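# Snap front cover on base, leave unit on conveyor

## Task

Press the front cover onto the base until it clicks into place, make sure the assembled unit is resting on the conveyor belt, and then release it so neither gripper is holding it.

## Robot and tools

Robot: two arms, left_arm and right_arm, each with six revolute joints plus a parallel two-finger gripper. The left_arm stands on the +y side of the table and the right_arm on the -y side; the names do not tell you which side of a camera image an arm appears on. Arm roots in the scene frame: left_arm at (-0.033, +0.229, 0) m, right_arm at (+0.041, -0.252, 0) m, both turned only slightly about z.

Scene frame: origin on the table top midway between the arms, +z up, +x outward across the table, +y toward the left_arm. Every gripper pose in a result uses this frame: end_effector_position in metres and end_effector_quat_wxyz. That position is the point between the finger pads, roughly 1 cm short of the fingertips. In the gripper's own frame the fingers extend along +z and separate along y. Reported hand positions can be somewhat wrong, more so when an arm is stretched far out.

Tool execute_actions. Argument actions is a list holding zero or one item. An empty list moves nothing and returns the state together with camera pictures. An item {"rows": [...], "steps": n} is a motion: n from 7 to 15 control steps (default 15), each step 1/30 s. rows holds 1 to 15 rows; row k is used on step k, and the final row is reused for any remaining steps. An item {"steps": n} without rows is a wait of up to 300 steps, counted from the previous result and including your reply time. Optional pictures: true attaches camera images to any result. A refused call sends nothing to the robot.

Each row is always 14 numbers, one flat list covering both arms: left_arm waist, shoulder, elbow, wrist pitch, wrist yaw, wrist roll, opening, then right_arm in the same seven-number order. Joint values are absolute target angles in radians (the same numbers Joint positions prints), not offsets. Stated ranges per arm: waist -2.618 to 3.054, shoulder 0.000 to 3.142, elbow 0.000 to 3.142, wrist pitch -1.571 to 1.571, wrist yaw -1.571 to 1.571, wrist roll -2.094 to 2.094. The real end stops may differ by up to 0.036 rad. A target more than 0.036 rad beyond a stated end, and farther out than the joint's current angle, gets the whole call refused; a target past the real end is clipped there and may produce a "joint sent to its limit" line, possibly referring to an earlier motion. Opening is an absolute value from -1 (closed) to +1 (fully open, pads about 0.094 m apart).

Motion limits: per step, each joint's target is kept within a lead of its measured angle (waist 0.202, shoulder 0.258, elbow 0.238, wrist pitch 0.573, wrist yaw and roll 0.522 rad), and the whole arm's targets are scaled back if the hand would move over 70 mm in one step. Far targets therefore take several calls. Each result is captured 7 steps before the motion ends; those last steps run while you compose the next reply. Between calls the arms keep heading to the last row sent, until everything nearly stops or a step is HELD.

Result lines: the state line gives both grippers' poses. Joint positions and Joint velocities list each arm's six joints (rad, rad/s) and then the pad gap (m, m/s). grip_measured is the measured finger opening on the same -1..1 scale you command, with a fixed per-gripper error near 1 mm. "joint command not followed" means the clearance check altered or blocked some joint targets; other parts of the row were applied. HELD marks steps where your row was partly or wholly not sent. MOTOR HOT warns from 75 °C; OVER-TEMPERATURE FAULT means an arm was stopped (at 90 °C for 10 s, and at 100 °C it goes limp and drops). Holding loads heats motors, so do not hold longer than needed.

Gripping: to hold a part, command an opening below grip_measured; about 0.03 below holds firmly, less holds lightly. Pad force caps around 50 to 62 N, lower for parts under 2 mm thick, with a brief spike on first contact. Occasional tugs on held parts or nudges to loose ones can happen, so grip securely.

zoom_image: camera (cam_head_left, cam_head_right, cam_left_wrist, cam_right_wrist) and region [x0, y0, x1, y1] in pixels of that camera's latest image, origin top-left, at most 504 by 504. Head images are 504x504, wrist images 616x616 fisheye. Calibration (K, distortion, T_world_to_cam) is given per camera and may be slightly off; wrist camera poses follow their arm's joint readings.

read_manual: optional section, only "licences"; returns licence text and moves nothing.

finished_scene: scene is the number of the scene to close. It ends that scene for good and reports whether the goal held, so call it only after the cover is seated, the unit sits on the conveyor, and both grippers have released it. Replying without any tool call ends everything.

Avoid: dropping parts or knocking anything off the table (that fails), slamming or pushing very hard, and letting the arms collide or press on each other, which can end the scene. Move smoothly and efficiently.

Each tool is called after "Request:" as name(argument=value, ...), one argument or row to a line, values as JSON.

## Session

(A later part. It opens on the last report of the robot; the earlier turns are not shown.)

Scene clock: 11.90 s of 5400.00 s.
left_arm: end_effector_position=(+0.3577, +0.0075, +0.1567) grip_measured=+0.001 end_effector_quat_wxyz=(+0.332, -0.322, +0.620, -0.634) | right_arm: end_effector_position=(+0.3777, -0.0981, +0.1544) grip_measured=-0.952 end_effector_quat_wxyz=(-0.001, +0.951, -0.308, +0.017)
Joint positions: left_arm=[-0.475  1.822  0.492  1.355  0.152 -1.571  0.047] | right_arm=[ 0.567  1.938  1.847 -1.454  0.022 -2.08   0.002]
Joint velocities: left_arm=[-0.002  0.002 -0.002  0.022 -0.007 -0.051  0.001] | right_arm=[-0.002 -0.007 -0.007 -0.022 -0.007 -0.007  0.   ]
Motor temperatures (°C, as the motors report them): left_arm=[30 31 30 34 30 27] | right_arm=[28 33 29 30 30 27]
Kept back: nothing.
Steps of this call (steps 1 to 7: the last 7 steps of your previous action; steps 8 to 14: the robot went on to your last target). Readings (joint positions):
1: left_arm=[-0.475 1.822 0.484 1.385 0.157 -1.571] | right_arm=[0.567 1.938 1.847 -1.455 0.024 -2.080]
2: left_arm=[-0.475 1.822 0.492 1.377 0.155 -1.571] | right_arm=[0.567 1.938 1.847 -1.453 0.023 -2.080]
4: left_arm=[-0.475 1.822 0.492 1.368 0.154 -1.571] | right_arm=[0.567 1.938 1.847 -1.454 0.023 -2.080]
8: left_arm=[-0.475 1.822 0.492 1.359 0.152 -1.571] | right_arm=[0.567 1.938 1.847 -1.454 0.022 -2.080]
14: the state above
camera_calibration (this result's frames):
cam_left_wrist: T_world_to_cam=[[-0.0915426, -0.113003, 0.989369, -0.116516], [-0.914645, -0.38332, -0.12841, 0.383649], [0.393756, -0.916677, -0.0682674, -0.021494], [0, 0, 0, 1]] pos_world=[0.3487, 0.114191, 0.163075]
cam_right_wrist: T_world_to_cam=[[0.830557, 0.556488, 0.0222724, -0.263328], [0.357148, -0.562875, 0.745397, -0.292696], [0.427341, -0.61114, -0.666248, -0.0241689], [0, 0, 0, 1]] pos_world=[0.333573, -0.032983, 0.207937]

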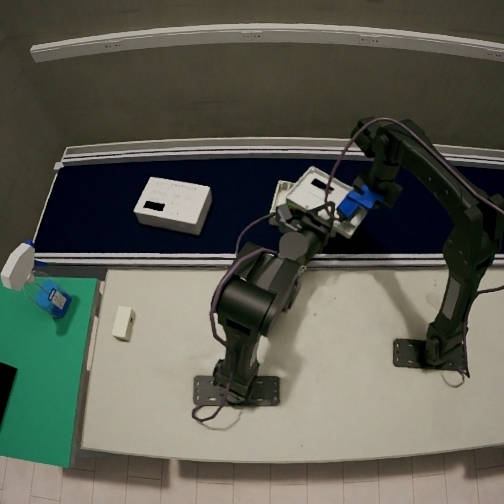

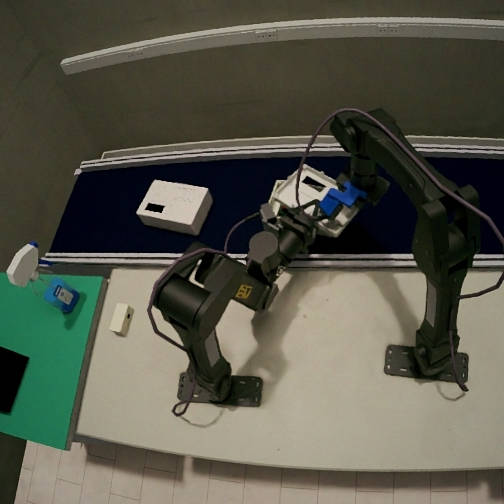

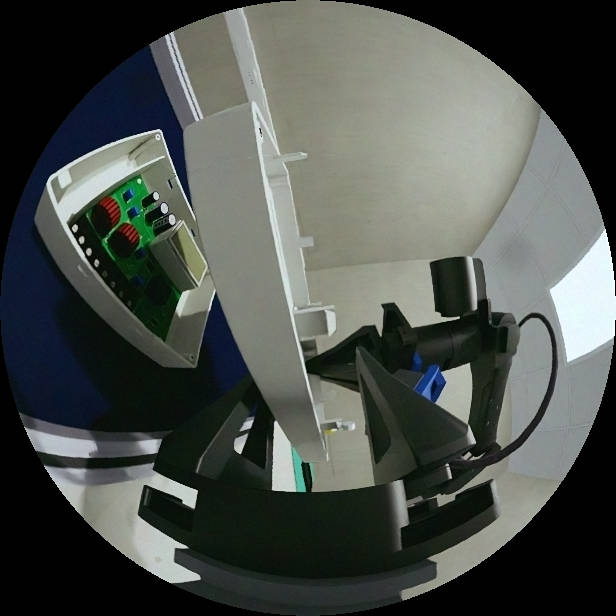

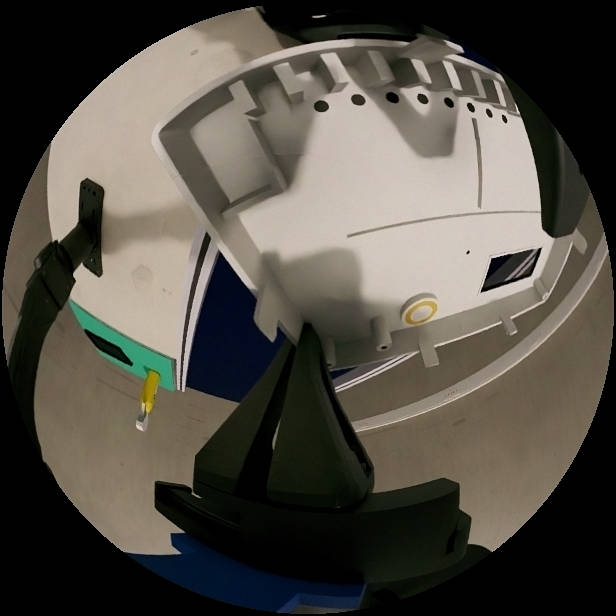

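Request:
execute_actions(
  actions=[
    {"rows":[[-0.475,1.87,0.425,1.44,0.15,-1.57,-0.1,0.57,1.935,1.855,-1.466,0,-2.09,-1]],"steps":15},
  ],
)

Request:
execute_actions(
  actions=[
    {"steps":12},
  ],
  pictures=true,
)

Scene clock: 12.47 s of 5400.00 s.
left_arm: end_effector_position=(+0.3491, +0.0118, +0.1464) grip_measured=-0.098 end_effector_quat_wxyz=(+0.332, -0.322, +0.620, -0.634) | right_arm: end_effector_position=(+0.3763, -0.0978, +0.1534) grip_measured=-0.952 end_effector_quat_wxyz=(+0.001, +0.952, -0.306, +0.014)
Joint positions: left_arm=[-0.475  1.854  0.446  1.434  0.151 -1.571  0.042] | right_arm=[ 0.569  1.94   1.847 -1.459  0.021 -2.083  0.002]
Joint velocities: left_arm=[ 0.002 -0.022  0.022  0.051 -0.007  0.11  -0.   ] | right_arm=[ 0.012 -0.007 -0.007 -0.051 -0.051  0.007 -0.   ]
Motor temperatures (°C, as the motors report them): left_arm=[30 31 30 34 30 27] | right_arm=[28 34 29 30 30 27]
Steps of this call (steps 1 to 9: the robot went on to your last target; steps 10 to 17: the first 8 steps of this action). Readings (joint positions):
10: left_arm=[-0.475 1.827 0.486 1.369 0.151 -1.571] | right_arm=[0.567 1.938 1.847 -1.454 0.022 -2.080]
11: left_arm=[-0.475 1.833 0.474 1.391 0.151 -1.571] | right_arm=[0.567 1.938 1.847 -1.454 0.022 -2.080]
13: left_arm=[-0.475 1.847 0.451 1.409 0.151 -1.571] | right_arm=[0.567 1.938 1.847 -1.454 0.022 -2.081]
17: the state above

Scene clock: 12.87 s of 5400.00 s.
left_arm: end_effector_position=(+0.3491, +0.0118, +0.1474) grip_measured=-0.098 end_effector_quat_wxyz=(+0.333, -0.321, +0.618, -0.636) | right_arm: end_effector_position=(+0.3763, -0.0978, +0.1534) grip_measured=-0.952 end_effector_quat_wxyz=(+0.001, +0.952, -0.306, +0.014)
Joint positions: left_arm=[-0.475  1.854  0.446  1.438  0.151 -1.571  0.042] | right_arm=[ 0.569  1.94   1.847 -1.459  0.021 -2.083  0.002]
Joint velocities: left_arm=[-0.002 -0.027 -0.007 -0.022  0.022  0.051  0.   ] | right_arm=[ 0.007  0.012  0.007  0.037 -0.007  0.022  0.001]
Motor temperatures (°C, as the motors report them): left_arm=[30 31 30 34 30 27] | right_arm=[28 34 29 30 30 27]
Kept back: nothing.
Steps of this call (steps 1 to 7: the last 7 steps of your previous action; steps 8 to 12: the robot went on to your last target). Readings (joint positions):
1: left_arm=[-0.475 1.854 0.446 1.434 0.151 -1.571] | right_arm=[0.569 1.940 1.847 -1.459 0.021 -2.083]
2: left_arm=[-0.475 1.854 0.446 1.435 0.151 -1.571] | right_arm=[0.569 1.940 1.847 -1.459 0.021 -2.083]
4: left_arm=[-0.475 1.854 0.446 1.436 0.151 -1.571] | right_arm=[0.569 1.940 1.847 -1.459 0.021 -2.083]
8: left_arm=[-0.475 1.854 0.446 1.437 0.151 -1.571] | right_arm=[0.569 1.940 1.847 -1.459 0.021 -2.083]
12: the state above
camera_calibration (this result's frames):
cam_left_wrist: T_world_to_cam=[[-0.0956796, -0.110547, 0.989255, -0.106146], [-0.913955, -0.383987, -0.131306, 0.376441], [0.394376, -0.916697, -0.0642955, -0.0155935], [0, 0, 0, 1]] pos_world=[0.340043, 0.118519, 0.153432]
cam_right_wrist: T_world_to_cam=[[0.828338, 0.560031, 0.0148573, -0.260007], [0.365041, -0.559668, 0.743987, -0.293719], [0.424971, -0.610849, -0.668029, -0.0228045], [0, 0, 0, 1]] pos_world=[0.332285, -0.0327037, 0.207152]

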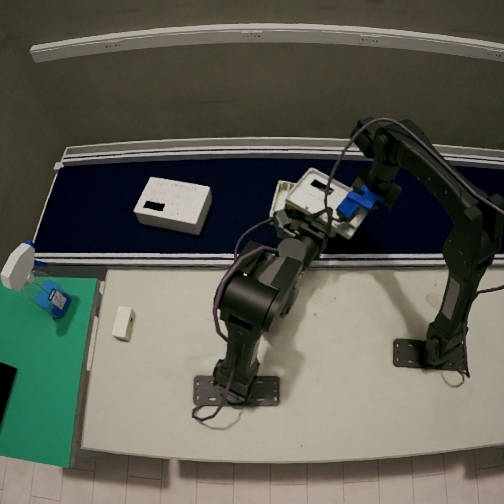

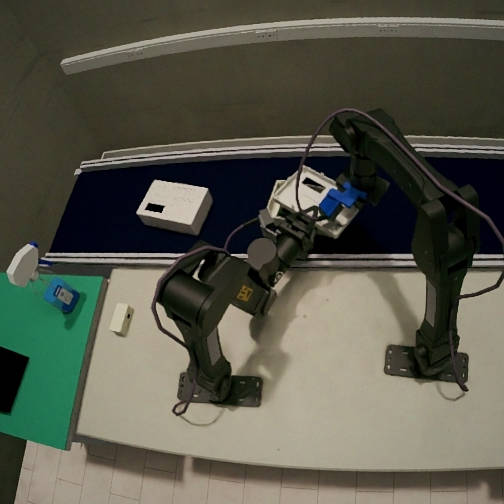

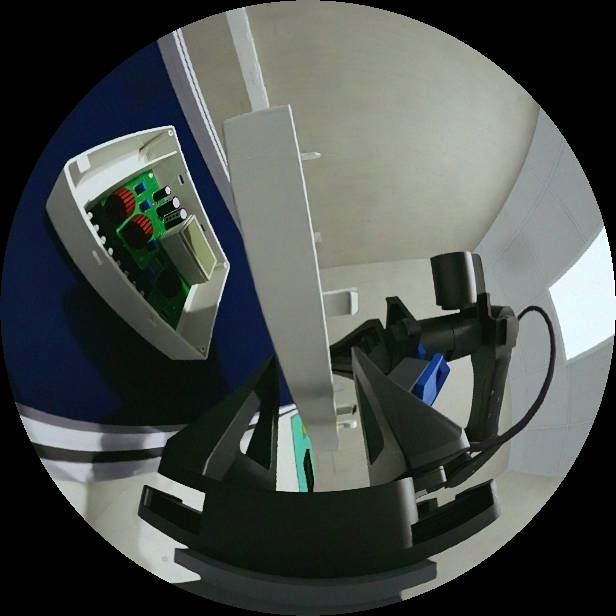

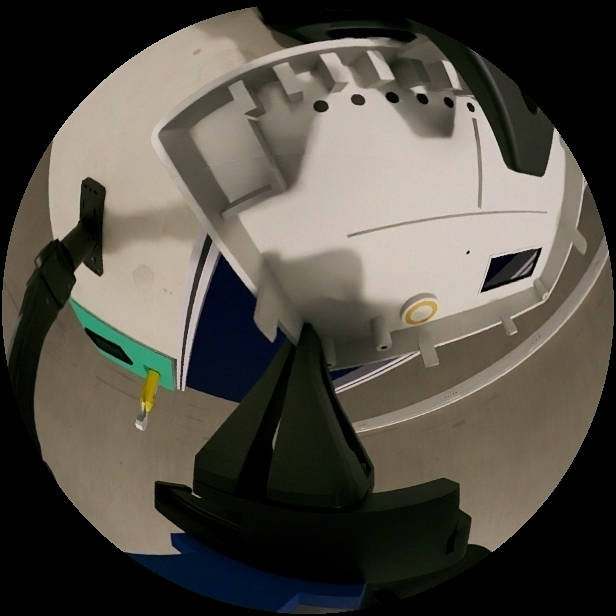

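Request:
execute_actions(
  actions=[
    {"rows":[[-0.47,1.87,0.44,1.41,0.15,-1.57,-0.3,0.57,1.935,1.855,-1.466,0,-2.09,-1],[-0.47,1.87,0.44,1.41,0.15,-1.57,-0.5,0.57,1.935,1.855,-1.466,0,-2.09,-1],[-0.47,1.87,0.44,1.41,0.15,-1.57,-0.69,0.57,1.935,1.855,-1.466,0,-2.09,-1]],"steps":15},
  ],
  pictures=true,
)

Scene clock: 13.37 s of 5400.00 s.
left_arm: end_effector_position=(+0.3496, +0.0124, +0.1456) grip_measured=-0.444 end_effector_quat_wxyz=(+0.325, -0.331, +0.616, -0.637) | right_arm: end_effector_position=(+0.3771, -0.0976, +0.1535) grip_measured=-0.953 end_effector_quat_wxyz=(+0.004, +0.953, -0.301, +0.019)
Joint positions: left_arm=[-0.475  1.854  0.446  1.431  0.147 -1.597  0.026] | right_arm=[ 0.574  1.94   1.847 -1.456  0.032 -2.088  0.002]
Joint velocities: left_arm=[-0.007 -0.032 -0.017  0.022 -0.022 -0.007  0.   ] | right_arm=[-0.012 -0.002 -0.002  0.007 -0.007 -0.022 -0.001]
Motor temperatures (°C, as the motors report them): left_arm=[30 31 30 34 30 27] | right_arm=[28 34 29 30 30 27]
Steps of this call (steps 1 to 7: the robot went on to your last target; steps 8 to 15: the first 8 steps of this action). Readings (joint positions):
8: left_arm=[-0.475 1.854 0.446 1.437 0.151 -1.571] | right_arm=[0.569 1.940 1.847 -1.459 0.021 -2.083]
9: left_arm=[-0.475 1.854 0.446 1.439 0.151 -1.572] | right_arm=[0.569 1.940 1.847 -1.460 0.024 -2.083]
11: left_arm=[-0.475 1.854 0.446 1.433 0.148 -1.590] | right_arm=[0.572 1.940 1.847 -1.456 0.028 -2.087]
15: the state above
camera_calibration (this result's frames):
cam_left_wrist: T_world_to_cam=[[-0.0747068, -0.0929763, 0.992862, -0.112373], [-0.915049, -0.389351, -0.105313, 0.373534], [0.396363, -0.916385, -0.0559907, -0.0172585], [0, 0, 0, 1]] pos_world=[0.340248, 0.119172, 0.149943]
cam_right_wrist: T_world_to_cam=[[0.822759, 0.568168, 0.0159146, -0.258006], [0.364755, -0.549257, 0.751845, -0.294059], [0.435915, -0.612782, -0.659148, -0.028685], [0, 0, 0, 1]] pos_world=[0.33204, -0.0325007, 0.206285]

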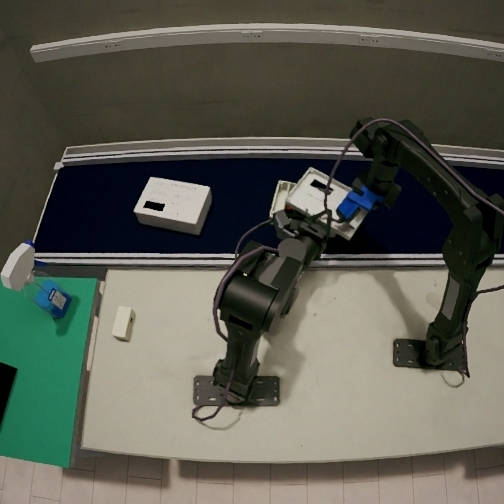

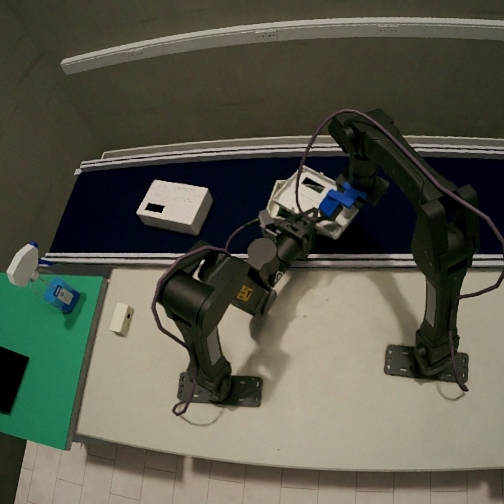

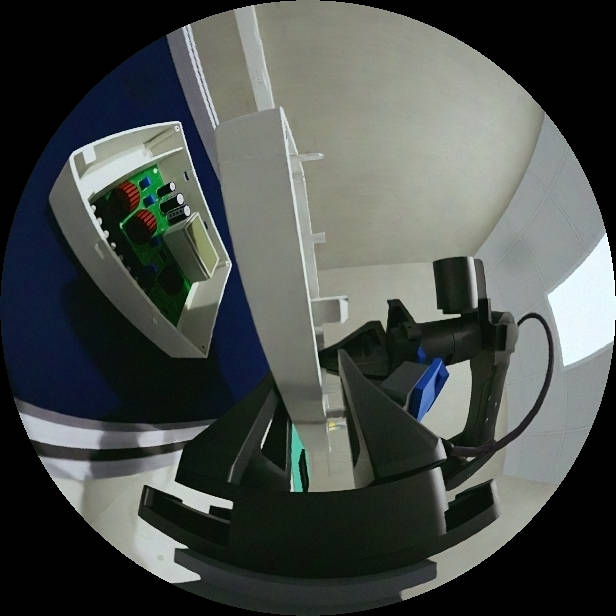

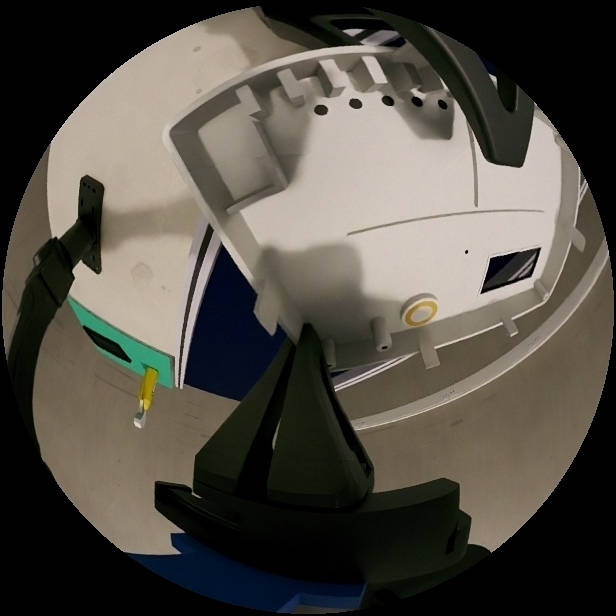

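Request:
execute_actions(
  actions=[
    {"rows":[[-0.475,1.86,0.44,1.42,0.15,-1.6,0,0.57,1.935,1.855,-1.466,0,-2.09,-1],[-0.475,1.86,0.44,1.42,0.15,-1.6,0,0.57,1.935,1.855,-1.466,0,-2.09,-1],[-0.475,1.86,0.44,1.42,0.15,-1.6,0,0.57,1.935,1.855,-1.466,0,-2.09,-1],[-0.415,1.85,0.385,1.44,0.19,-1.62,0,0.57,1.935,1.855,-1.466,0,-2.09,-1]],"steps":15},
  ],
)

Request:
execute_actions(
  actions=[
    {"rows":[[-0.415,1.85,0.385,1.44,0.19,-1.62,-0.3,0.57,1.935,1.855,-1.466,0,-2.09,-1],[-0.415,1.85,0.385,1.44,0.19,-1.62,-0.5,0.57,1.935,1.855,-1.466,0,-2.09,-1],[-0.415,1.85,0.385,1.44,0.19,-1.62,-0.69,0.57,1.935,1.855,-1.466,0,-2.09,-1]],"steps":15},
  ],
  pictures=true,
)

Scene clock: 14.03 s of 5400.00 s.
left_arm: end_effector_position=(+0.3492, +0.0334, +0.1337) grip_measured=-0.002 end_effector_quat_wxyz=(+0.323, -0.353, +0.617, -0.625) | right_arm: end_effector_position=(+0.3764, -0.0967, +0.1534) grip_measured=-0.953 end_effector_quat_wxyz=(+0.002, +0.953, -0.301, +0.016)
Joint positions: left_arm=[-0.423  1.854  0.403  1.442  0.167 -1.611  0.047] | right_arm=[ 0.573  1.94   1.847 -1.457  0.024 -2.088  0.002]
Joint velocities: left_arm=[ 0.149 -0.002 -0.125 -0.007  0.051 -0.11  -0.001] | right_arm=[ 0.002  0.002 -0.002  0.051 -0.051 -0.007 -0.   ]
Motor temperatures (°C, as the motors report them): left_arm=[30 31 30 34 30 27] | right_arm=[28 34 29 30 30 27]
Steps of this call (steps 1 to 7: the last 7 steps of your previous action; steps 8 to 12: the robot went on to your last target; steps 13 to 20: the first 8 steps of this action). Readings (joint positions):
13: left_arm=[-0.475 1.854 0.446 1.434 0.147 -1.599] | right_arm=[0.574 1.940 1.847 -1.456 0.032 -2.088]
14: left_arm=[-0.475 1.854 0.446 1.434 0.147 -1.599] | right_arm=[0.573 1.940 1.847 -1.457 0.030 -2.088]
16: left_arm=[-0.469 1.854 0.441 1.435 0.156 -1.602] | right_arm=[0.573 1.940 1.847 -1.457 0.027 -2.088]
20: the state above

Scene clock: 14.53 s of 5400.00 s.
left_arm: end_effector_position=(+0.3481, +0.0333, +0.1376) grip_measured=-0.651 end_effector_quat_wxyz=(+0.323, -0.347, +0.613, -0.632) | right_arm: end_effector_position=(+0.3752, -0.0976, +0.1526) grip_measured=-0.953 end_effector_quat_wxyz=(+0.005, +0.953, -0.301, +0.013)
Joint positions: left_arm=[-0.419  1.854  0.4    1.462  0.18  -1.615  0.016] | right_arm=[ 0.573  1.943  1.847 -1.463  0.026 -2.088  0.002]
Joint velocities: left_arm=[ 0.002 -0.007 -0.012  0.066  0.007 -0.037 -0.   ] | right_arm=[-0.017 -0.017  0.012  0.037 -0.037 -0.051 -0.001]
Motor temperatures (°C, as the motors report them): left_arm=[30 31 30 34 30 27] | right_arm=[28 34 29 30 30 27]
Steps of this call (steps 1 to 7: the last 7 steps of your previous action; steps 8 to 15: the first 8 steps of this action). Readings (joint positions):
8: left_arm=[-0.419 1.854 0.400 1.442 0.176 -1.616] | right_arm=[0.573 1.940 1.847 -1.457 0.023 -2.088]
9: left_arm=[-0.419 1.854 0.400 1.446 0.177 -1.616] | right_arm=[0.573 1.940 1.847 -1.458 0.024 -2.088]
11: left_arm=[-0.419 1.854 0.400 1.463 0.179 -1.615] | right_arm=[0.573 1.943 1.847 -1.463 0.026 -2.088]
15: the state above
camera_calibration (this result's frames):
cam_left_wrist: T_world_to_cam=[[-0.0492648, -0.0859267, 0.995083, -0.112035], [-0.90819, -0.410757, -0.0804323, 0.374394], [0.415649, -0.907687, -0.0578019, -0.00472666], [0, 0, 0, 1]] pos_world=[0.336466, 0.139868, 0.141325]
cam_right_wrist: T_world_to_cam=[[0.823263, 0.56761, 0.00754454, -0.255397], [0.372933, -0.550828, 0.746665, -0.295109], [0.42797, -0.611888, -0.665157, -0.024394], [0, 0, 0, 1]] pos_world=[0.330755, -0.0325152, 0.206049]

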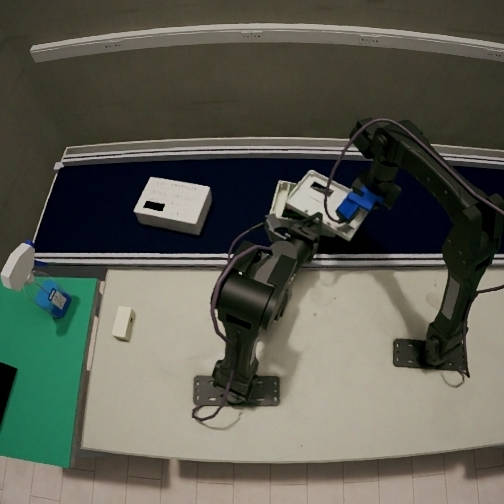

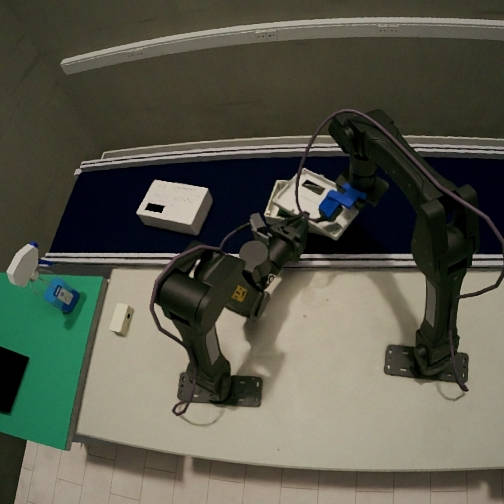

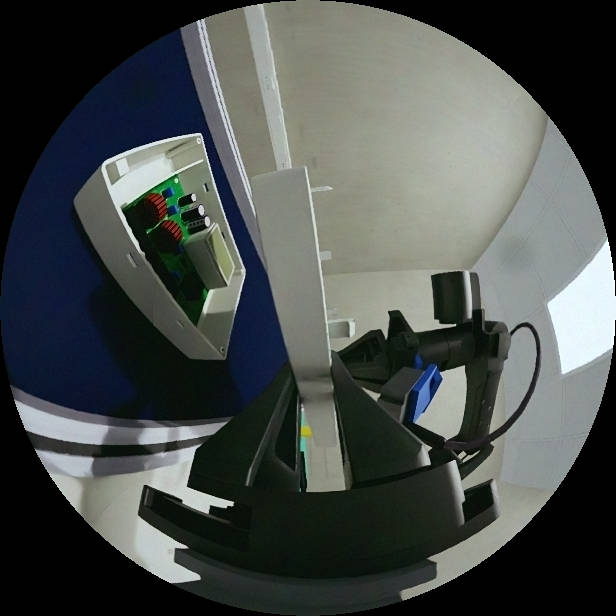

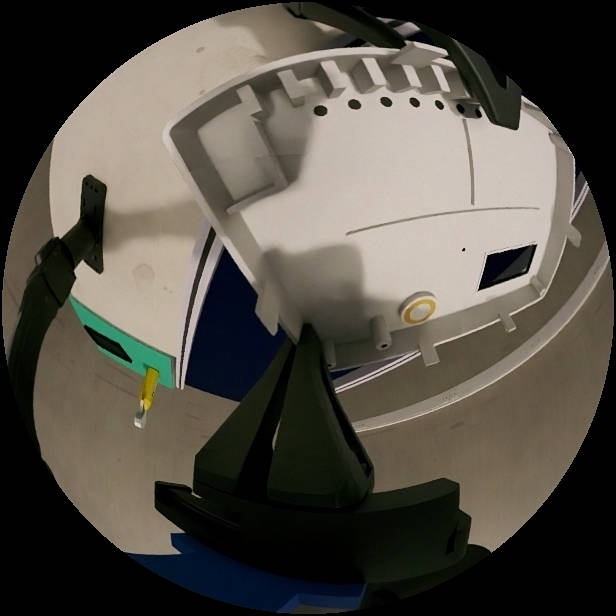

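Request:
execute_actions(
  actions=[
    {"rows":[[-0.419,1.854,0.4,1.455,0.18,-1.61,-0.69,0.57,1.935,1.855,-1.466,0,-2.09,-0.6],[-0.419,1.854,0.4,1.455,0.18,-1.61,-0.69,0.57,1.935,1.855,-1.466,0,-2.09,-0.6],[-0.419,1.854,0.4,1.455,0.18,-1.61,-0.69,0.57,1.935,1.855,-1.466,0,-2.09,-0.6],[-0.419,1.854,0.4,1.455,0.18,-1.61,-0.69,0.57,1.935,1.855,-1.466,0,-2.09,-0.6],[-0.419,1.854,0.4,1.455,0.18,-1.61,-0.69,0.57,1.78,1.855,-1.5,0,-2.09,-0.6]],"steps":15},
  ],
)

Request:
execute_actions(
  actions=[
    {"rows":[[-0.419,1.854,0.4,1.455,0.18,-1.61,-0.69,0.1,1.8,1.88,-1.3,0,-1,-1]],"steps":15},
  ],
)

Request:
execute_actions(
  actions=[
    {"rows":[[-0.4,1.45,0.5,0.95,0,-1.57,-0.69,0.2,2,1.88,-1.2,0,0.3,-1]],"steps":15},
  ],
)

Request:
execute_actions(
  actions=[
    {"rows":[[-0.45,1.45,0.5,0.95,-0.2,1.55,-0.69,0.25,2,1.88,-1.2,0,0.3,-1]],"steps":15},
  ],
)

Request:
execute_actions(
  actions=[
    {"steps":30},
  ],
)

Request:
execute_actions(
  actions=[
    {"rows":[[-0.5,1.6,0.49,1.09,-0.3,1.55,-0.69,0.25,2,1.88,-1.2,0,0.3,-1],[-0.52,1.7,0.49,1.18,-0.338,1.55,-0.69,0.25,2,1.88,-1.2,0,0.3,-1],[-0.554,1.8,0.48,1.28,-0.338,1.55,-0.69,0.25,2,1.88,-1.2,0,0.3,-1],[-0.554,1.9,0.48,1.38,-0.338,1.55,-0.69,0.25,2,1.88,-1.2,0,0.3,-1],[-0.554,1.973,0.48,1.455,-0.338,1.55,-0.69,0.25,2,1.88,-1.2,0,0.3,-1]],"steps":15},
  ],
)

Request:
execute_actions(
  actions=[
    {"steps":18},
  ],
  pictures=true,
)

Scene clock: 15.67 s of 5400.00 s.
left_arm: end_effector_position=(+0.3482, +0.0335, +0.1339) grip_measured=-0.651 end_effector_quat_wxyz=(+0.320, -0.351, +0.617, -0.628) | right_arm: end_effector_position=(+0.3682, -0.0993, +0.1779) grip_measured=-0.602 end_effector_quat_wxyz=(-0.020, +0.953, -0.301, +0.035)
Joint positions: left_arm=[-0.419  1.854  0.4    1.447  0.179 -1.615  0.016] | right_arm=[ 0.573  1.861  1.837 -1.468  0.018 -2.088  0.019]
Joint velocities: left_arm=[ 0.002  0.007  0.022 -0.095  0.154 -0.051 -0.   ] | right_arm=[ 0.002 -0.872  0.012 -0.051 -0.022  0.007  0.001]
Motor temperatures (°C, as the motors report them): left_arm=[30 31 30 35 30 27] | right_arm=[28 34 30 30 30 27]
Steps of this call (steps 1 to 7: the last 7 steps of your previous action; steps 8 to 15: the robot went on to your last target; steps 16 to 26: nothing new was sent; steps 27 to 34: the first 8 steps of this action). Readings (joint positions):
27: left_arm=[-0.419 1.854 0.400 1.460 0.178 -1.615] | right_arm=[0.573 1.943 1.847 -1.463 0.022 -2.088]
28: left_arm=[-0.419 1.854 0.400 1.455 0.178 -1.615] | right_arm=[0.573 1.943 1.847 -1.463 0.020 -2.088]
30: left_arm=[-0.419 1.854 0.400 1.450 0.179 -1.615] | right_arm=[0.573 1.943 1.847 -1.463 0.019 -2.088]
34: the state above

Scene clock: 16.17 s of 5400.00 s.
left_arm: end_effector_position=(+0.3482, +0.0335, +0.1335) grip_measured=-0.651 end_effector_quat_wxyz=(+0.320, -0.351, +0.617, -0.627) | right_arm: end_effector_position=(+0.4331, -0.2328, +0.2092) grip_measured=-0.982 end_effector_quat_wxyz=(-0.113, +0.657, -0.740, +0.089)
Joint positions: left_arm=[-0.419  1.854  0.4    1.445  0.179 -1.615  0.016] | right_arm=[ 0.175  1.803  1.852 -1.332 -0.004 -1.407  0.001]
Joint velocities: left_arm=[-0.012  0.002 -0.002  0.007  0.007  0.066 -0.   ] | right_arm=[-1.692  0.071 -0.022  0.3    0.095  2.645 -0.001]
Motor temperatures (°C, as the motors report them): left_arm=[30 31 30 35 30 27] | right_arm=[28 34 30 30 30 27]
Steps of this call (steps 1 to 7: the last 7 steps of your previous action; steps 8 to 15: the first 8 steps of this action). Readings (joint positions):
8: left_arm=[-0.419 1.854 0.400 1.445 0.179 -1.615] | right_arm=[0.558 1.781 1.846 -1.472 0.006 -2.021]
9: left_arm=[-0.419 1.854 0.400 1.445 0.179 -1.615] | right_arm=[0.526 1.783 1.846 -1.448 -0.004 -1.935]
11: left_arm=[-0.419 1.854 0.400 1.445 0.179 -1.615] | right_arm=[0.422 1.789 1.850 -1.399 -0.007 -1.764]
15: the state above

Scene clock: 16.67 s of 5400.00 s.
left_arm: end_effector_position=(+0.3578, +0.0619, +0.2399) grip_measured=-0.651 end_effector_quat_wxyz=(-0.397, +0.366, -0.562, +0.627) | right_arm: end_effector_position=(+0.4737, -0.2163, +0.1339) grip_measured=-0.982 end_effector_quat_wxyz=(+0.095, -0.225, +0.970, -0.017)
Joint positions: left_arm=[-0.407  1.449  0.493  1.056  0.038 -1.587  0.016] | right_arm=[ 0.213  2.025  1.871 -1.225  0.005 -0.375  0.001]
Joint velocities: left_arm=[-0.002 -0.281  0.178 -0.066 -0.198  0.037  0.001] | right_arm=[ 0.125  0.496 -0.149  0.125 -0.066  2.806 -0.001]
Motor temperatures (°C, as the motors report them): left_arm=[30 31 30 35 30 27] | right_arm=[28 34 30 30 30 27]
Steps of this call (steps 1 to 7: the last 7 steps of your previous action; steps 8 to 15: the first 8 steps of this action). Readings (joint positions):
8: left_arm=[-0.419 1.818 0.410 1.367 0.160 -1.610] | right_arm=[0.092 1.818 1.857 -1.314 0.020 -1.030]
9: left_arm=[-0.418 1.752 0.423 1.241 0.132 -1.605] | right_arm=[0.112 1.839 1.868 -1.303 0.020 -0.951]
11: left_arm=[-0.411 1.605 0.447 1.099 0.086 -1.598] | right_arm=[0.159 1.904 1.878 -1.265 0.018 -0.767]
15: the state above

Scene clock: 17.17 s of 5400.00 s.
left_arm: end_effector_position=(+0.3654, +0.0801, +0.2154) grip_measured=-0.651 end_effector_quat_wxyz=(+0.604, -0.191, +0.682, -0.365) | right_arm: end_effector_position=(+0.4718, -0.1993, +0.1288) grip_measured=-0.982 end_effector_quat_wxyz=(+0.090, +0.072, +0.993, +0.017)
Joint positions: left_arm=[-0.441  1.444  0.496  0.943 -0.153 -0.818  0.016] | right_arm=[ 0.251  2.032  1.863 -1.219  0.002  0.265  0.001]
Joint velocities: left_arm=[ 0.002 -0.007  0.007 -0.095 -0.256  2.806 -0.001] | right_arm=[ 0.071  0.002 -0.002 -0.022  0.037  0.183 -0.001]
Motor temperatures (°C, as the motors report them): left_arm=[30 31 30 35 30 27] | right_arm=[28 34 30 30 30 27]
Steps of this call (steps 1 to 7: the last 7 steps of your previous action; steps 8 to 15: the first 8 steps of this action). Readings (joint positions):
8: left_arm=[-0.413 1.444 0.496 0.959 -0.012 -1.506] | right_arm=[0.208 2.032 1.863 -1.220 0.003 0.168]
9: left_arm=[-0.423 1.444 0.496 0.954 -0.050 -1.407] | right_arm=[0.212 2.032 1.863 -1.220 0.003 0.193]
11: left_arm=[-0.437 1.444 0.496 0.948 -0.100 -1.211] | right_arm=[0.228 2.032 1.863 -1.219 0.003 0.228]
15: the state above

Scene clock: 18.17 s of 5400.00 s.
left_arm: end_effector_position=(+0.3670, +0.0862, +0.2143) grip_measured=-0.652 end_effector_quat_wxyz=(+0.566, +0.544, +0.457, +0.418) | right_arm: end_effector_position=(+0.4717, -0.1990, +0.1288) grip_measured=-0.982 end_effector_quat_wxyz=(+0.090, +0.084, +0.992, +0.018)
Joint positions: left_arm=[-0.441  1.444  0.496  0.939 -0.189  1.506  0.016] | right_arm=[ 0.251  2.032  1.863 -1.219  0.002  0.29   0.001]
Joint velocities: left_arm=[ 0.002  0.012  0.007  0.022 -0.007  0.33   0.   ] | right_arm=[-0.007 -0.007  0.002  0.066 -0.007 -0.051  0.   ]
Motor temperatures (°C, as the motors report them): left_arm=[30 31 31 35 30 27] | right_arm=[28 35 30 30 30 27]
Kept back: nothing.
Steps of this call (steps 1 to 7: the last 7 steps of your previous action; steps 8 to 30: the robot went on to your last target). Readings (joint positions):
1: left_arm=[-0.441 1.444 0.496 0.943 -0.161 -0.720] | right_arm=[0.251 2.032 1.863 -1.219 0.002 0.270]
2: left_arm=[-0.441 1.444 0.496 0.942 -0.167 -0.621] | right_arm=[0.251 2.032 1.863 -1.219 0.002 0.274]
4: left_arm=[-0.441 1.444 0.496 0.942 -0.175 -0.424] | right_arm=[0.251 2.032 1.863 -1.219 0.002 0.280]
8: left_arm=[-0.441 1.444 0.496 0.941 -0.184 -0.029] | right_arm=[0.251 2.032 1.863 -1.219 0.002 0.286]
30: the state above

Scene clock: 18.43 s of 5400.00 s.
left_arm: end_effector_position=(+0.3734, +0.0482, +0.0829) grip_measured=-0.645 end_effector_quat_wxyz=(+0.506, +0.604, +0.466, +0.404) | right_arm: end_effector_position=(+0.4718, -0.1990, +0.1288) grip_measured=-0.982 end_effector_quat_wxyz=(+0.090, +0.084, +0.992, +0.018)
Joint positions: left_arm=[-0.554  1.968  0.491  1.306 -0.294  1.538  0.017] | right_arm=[ 0.251  2.032  1.863 -1.218  0.002  0.29   0.001]
Joint velocities: left_arm=[-0.051  1.116 -0.247  1.648 -0.227 -0.256  0.049] | right_arm=[ 0.017 -0.017 -0.017 -0.051 -0.037 -0.022 -0.001]
Motor temperatures (°C, as the motors report them): left_arm=[30 31 31 35 30 27] | right_arm=[28 35 30 30 30 27]
Steps of this call (steps 1 to 8: the first 8 steps of this action). Readings (joint positions):
1: left_arm=[-0.448 1.464 0.496 0.965 -0.207 1.514] | right_arm=[0.251 2.032 1.863 -1.219 0.002 0.290]
2: left_arm=[-0.463 1.514 0.497 1.027 -0.235 1.520] | right_arm=[0.251 2.032 1.863 -1.219 0.002 0.290]
4: left_arm=[-0.508 1.669 0.498 1.159 -0.275 1.529] | right_arm=[0.251 2.032 1.863 -1.218 0.002 0.290]
8: the state above

Scene clock: 19.03 s of 5400.00 s.
left_arm: end_effector_position=(+0.3767, +0.0522, +0.1036) grip_measured=-0.652 end_effector_quat_wxyz=(+0.532, +0.568, +0.459, +0.429) | right_arm: end_effector_position=(+0.4718, -0.1990, +0.1288) grip_measured=-0.982 end_effector_quat_wxyz=(+0.090, +0.084, +0.992, +0.018)
Joint positions: left_arm=[-0.555  1.985  0.489  1.427 -0.326  1.547  0.016] | right_arm=[ 0.251  2.032  1.863 -1.218  0.002  0.29   0.001]
Joint velocities: left_arm=[-0.002 -0.012  0.002 -0.007  0.022  0.037 -0.   ] | right_arm=[ 0.007 -0.012  0.007 -0.022 -0.051 -0.007  0.   ]
Motor temperatures (°C, as the motors report them): left_arm=[30 31 30 35 30 27] | right_arm=[28 35 30 30 30 27]
Kept back: nothing.
Steps of this call (steps 1 to 7: the last 7 steps of your previous action; steps 8 to 18: the robot went on to your last target). Readings (joint positions):
1: left_arm=[-0.555 1.985 0.489 1.351 -0.296 1.537] | right_arm=[0.251 2.032 1.863 -1.218 0.002 0.290]
2: left_arm=[-0.555 1.985 0.489 1.367 -0.301 1.539] | right_arm=[0.251 2.032 1.863 -1.218 0.002 0.290]
4: left_arm=[-0.555 1.985 0.489 1.393 -0.311 1.542] | right_arm=[0.251 2.032 1.863 -1.218 0.002 0.290]
8: left_arm=[-0.555 1.985 0.489 1.416 -0.320 1.545] | right_arm=[0.251 2.032 1.863 -1.218 0.002 0.290]
18: the state above
camera_calibration (this result's frames):
cam_left_wrist: T_world_to_cam=[[-0.0211311, 0.147767, -0.988796, 0.107637], [-0.336264, 0.930348, 0.146218, 0.096434], [0.941531, 0.335586, 0.0300293, -0.273614], [0, 0, 0, 1]] pos_world=[0.292318, -0.0138013, 0.100547]
cam_right_wrist: T_world_to_cam=[[-0.491186, -0.8642, -0.109061, 0.0730885], [-0.716108, 0.329352, 0.615399, 0.336651], [-0.495909, 0.380375, -0.780634, 0.504571], [0, 0, 0, 1]] pos_world=[0.527199, -0.23964, 0.194681]

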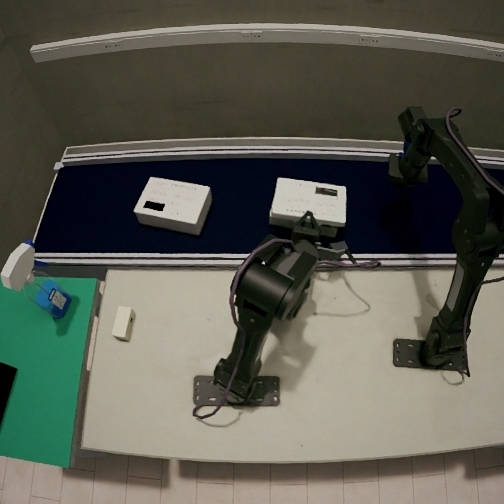

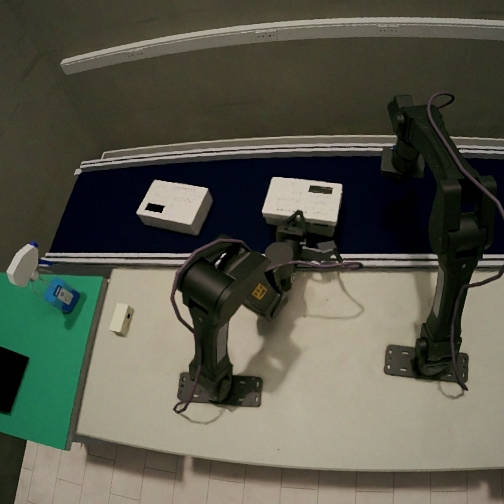

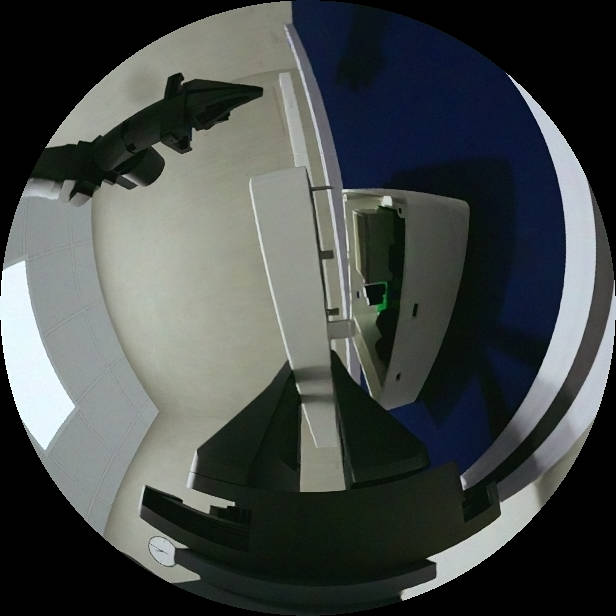

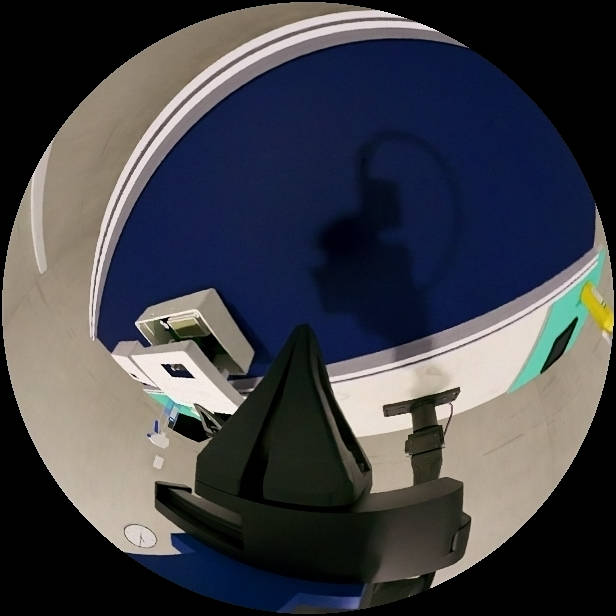

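Request:
execute_actions(
  actions=[
    {"rows":[[-0.52,1.99,0.52,1.45,-0.26,1.56,-0.69,0.3,2,1.88,-1.2,0,0.3,-1],[-0.52,1.99,0.52,1.45,-0.26,1.56,-0.69,0.3,2,1.88,-1.2,0,0.3,-1],[-0.49,2.0,0.54,1.45,-0.2,1.56,-0.69,0.3,2,1.88,-1.2,0,0.3,-1],[-0.468,2.02,0.545,1.47,-0.155,1.56,-0.69,0.3,2,1.88,-1.2,0,0.3,-1],[-0.468,2.03,0.545,1.49,-0.155,1.56,-0.69,0.3,2,1.88,-1.2,0,0.3,-1],[-0.468,2.05,0.545,1.51,-0.155,1.56,-0.69,0.3,2,1.88,-1.2,0,0.3,-1],[-0.468,2.065,0.54,1.52,-0.155,1.56,-0.69,0.3,2,1.88,-1.2,0,0.3,-1],[-0.468,2.08,0.535,1.53,-0.155,1.56,-0.69,0.3,2,1.88,-1.2,0,0.3,-1]],"steps":15},
  ],
)

Request:
execute_actions(
  actions=[
    {"steps":18},
  ],
  pictures=true,
)

Request:
zoom_image(
  camera="cam_right_wrist",
  region=[100,250,290,440],
)

Request:
zoom_image(
  camera="cam_head_left",
  region=[255,165,365,255],
)

Scene clock: 20.13 s of 5400.00 s.
left_arm: end_effector_position=(+0.3932, +0.0630, +0.1026) grip_measured=-0.652 end_effector_quat_wxyz=(+0.547, +0.567, +0.446, +0.424) | right_arm: end_effector_position=(+0.4685, -0.1770, +0.1288) grip_measured=-0.982 end_effector_quat_wxyz=(+0.089, +0.059, +0.994, +0.021)
Joint positions: left_arm=[-0.472  2.037  0.52   1.475 -0.21   1.555  0.016] | right_arm=[ 0.302  2.032  1.863 -1.218  0.     0.291  0.001]
Joint velocities: left_arm=[0.105 0.413 0.007 0.388 0.198 0.022 0.   ] | right_arm=[ 0.056  0.012  0.002  0.022 -0.007 -0.007 -0.001]
Motor temperatures (°C, as the motors report them): left_arm=[30 31 30 36 30 27] | right_arm=[28 35 30 30 30 27]
Steps of this call (steps 1 to 15: the robot went on to your last target; steps 16 to 25: nothing new was sent; steps 26 to 33: the first 8 steps of this action). Readings (joint positions):
26: left_arm=[-0.552 1.985 0.489 1.428 -0.318 1.548] | right_arm=[0.254 2.032 1.863 -1.218 0.002 0.291]
27: left_arm=[-0.546 1.985 0.489 1.428 -0.306 1.550] | right_arm=[0.260 2.032 1.863 -1.218 0.002 0.291]
29: left_arm=[-0.520 1.990 0.498 1.430 -0.264 1.553] | right_arm=[0.278 2.032 1.863 -1.218 0.002 0.291]
33: the state above

Scene clock: 20.73 s of 5400.00 s.
left_arm: end_effector_position=(+0.3911, +0.0568, +0.0920) grip_measured=-0.652 end_effector_quat_wxyz=(+0.552, +0.580, +0.436, +0.411) | right_arm: end_effector_position=(+0.4685, -0.1767, +0.1288) grip_measured=-0.982 end_effector_quat_wxyz=(+0.089, +0.059, +0.994, +0.021)
Joint positions: left_arm=[-0.47   2.076  0.52   1.502 -0.167  1.557  0.016] | right_arm=[ 0.303  2.032  1.863 -1.218  0.     0.291  0.001]
Joint velocities: left_arm=[ 0.002 -0.007  0.007  0.066  0.051  0.007 -0.001] | right_arm=[ 0.002 -0.002 -0.027  0.022 -0.037 -0.037  0.   ]
Motor temperatures (°C, as the motors report them): left_arm=[30 32 30 36 30 27] | right_arm=[28 35 30 30 30 27]
Kept back: nothing.
Steps of this call (steps 1 to 7: the last 7 steps of your previous action; steps 8 to 18: the robot went on to your last target). Readings (joint positions):
1: left_arm=[-0.470 2.051 0.520 1.482 -0.204 1.555] | right_arm=[0.303 2.032 1.863 -1.218 0.000 0.291]
2: left_arm=[-0.470 2.062 0.520 1.484 -0.197 1.556] | right_arm=[0.303 2.032 1.863 -1.218 0.000 0.291]
4: left_arm=[-0.470 2.075 0.520 1.484 -0.185 1.556] | right_arm=[0.303 2.032 1.863 -1.218 0.000 0.291]
8: left_arm=[-0.470 2.076 0.520 1.492 -0.173 1.557] | right_arm=[0.303 2.032 1.863 -1.218 0.000 0.291]
18: the state above
camera_calibration (this result's frames):
cam_left_wrist: T_world_to_cam=[[0.000756592, 0.142607, -0.989779, 0.0875945], [-0.267809, 0.953654, 0.137198, 0.0714878], [0.963472, 0.264968, 0.038913, -0.293722], [0, 0, 0, 1]] pos_world=[0.302071, -0.00283943, 0.0883208]
cam_right_wrist: T_world_to_cam=[[-0.446219, -0.888136, -0.110016, 0.0655687], [-0.731938, 0.29145, 0.615892, 0.327569], [-0.514932, 0.355348, -0.780111, 0.49885], [0, 0, 0, 1]] pos_world=[0.525892, -0.214501, 0.194625]

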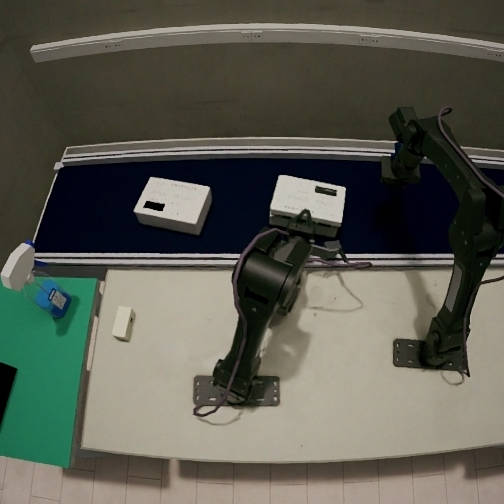

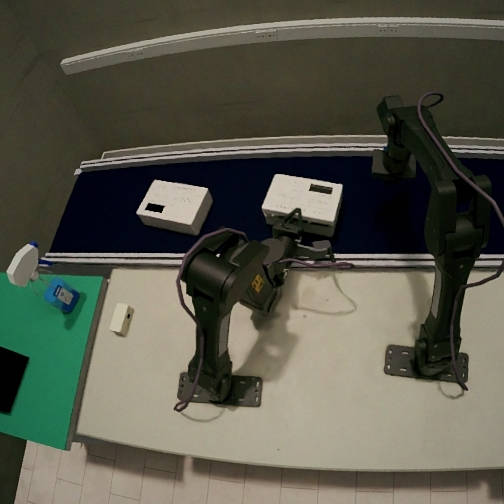

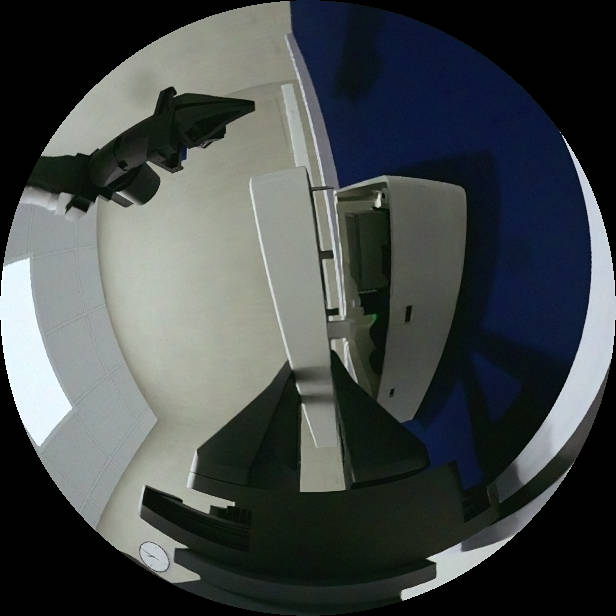

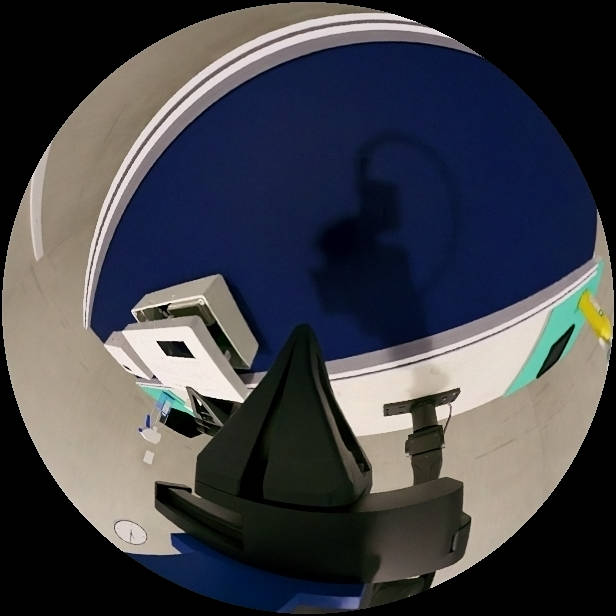

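Region (100, 250, 290, 440) of cam_right_wrist's 616x616 image, scaled by 2.653, with more detail than that image has.

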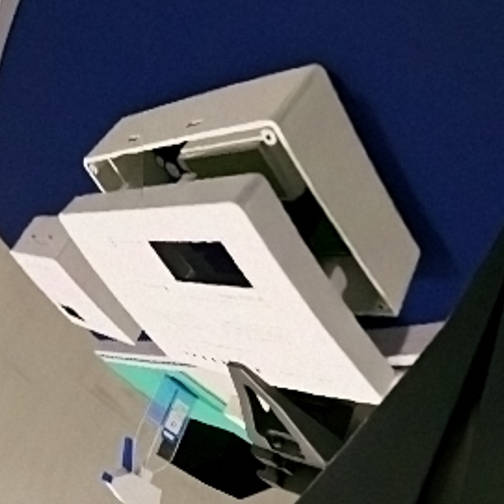

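Region (255, 165, 365, 255) of cam_head_left's 504x504 image, scaled by 4.582, with more detail than that image has; it fills the top 412 rows of this view, and the rest is white.

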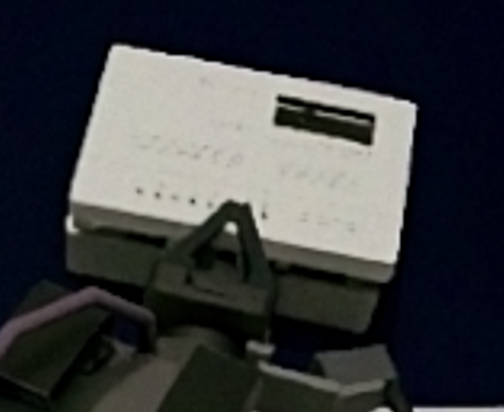

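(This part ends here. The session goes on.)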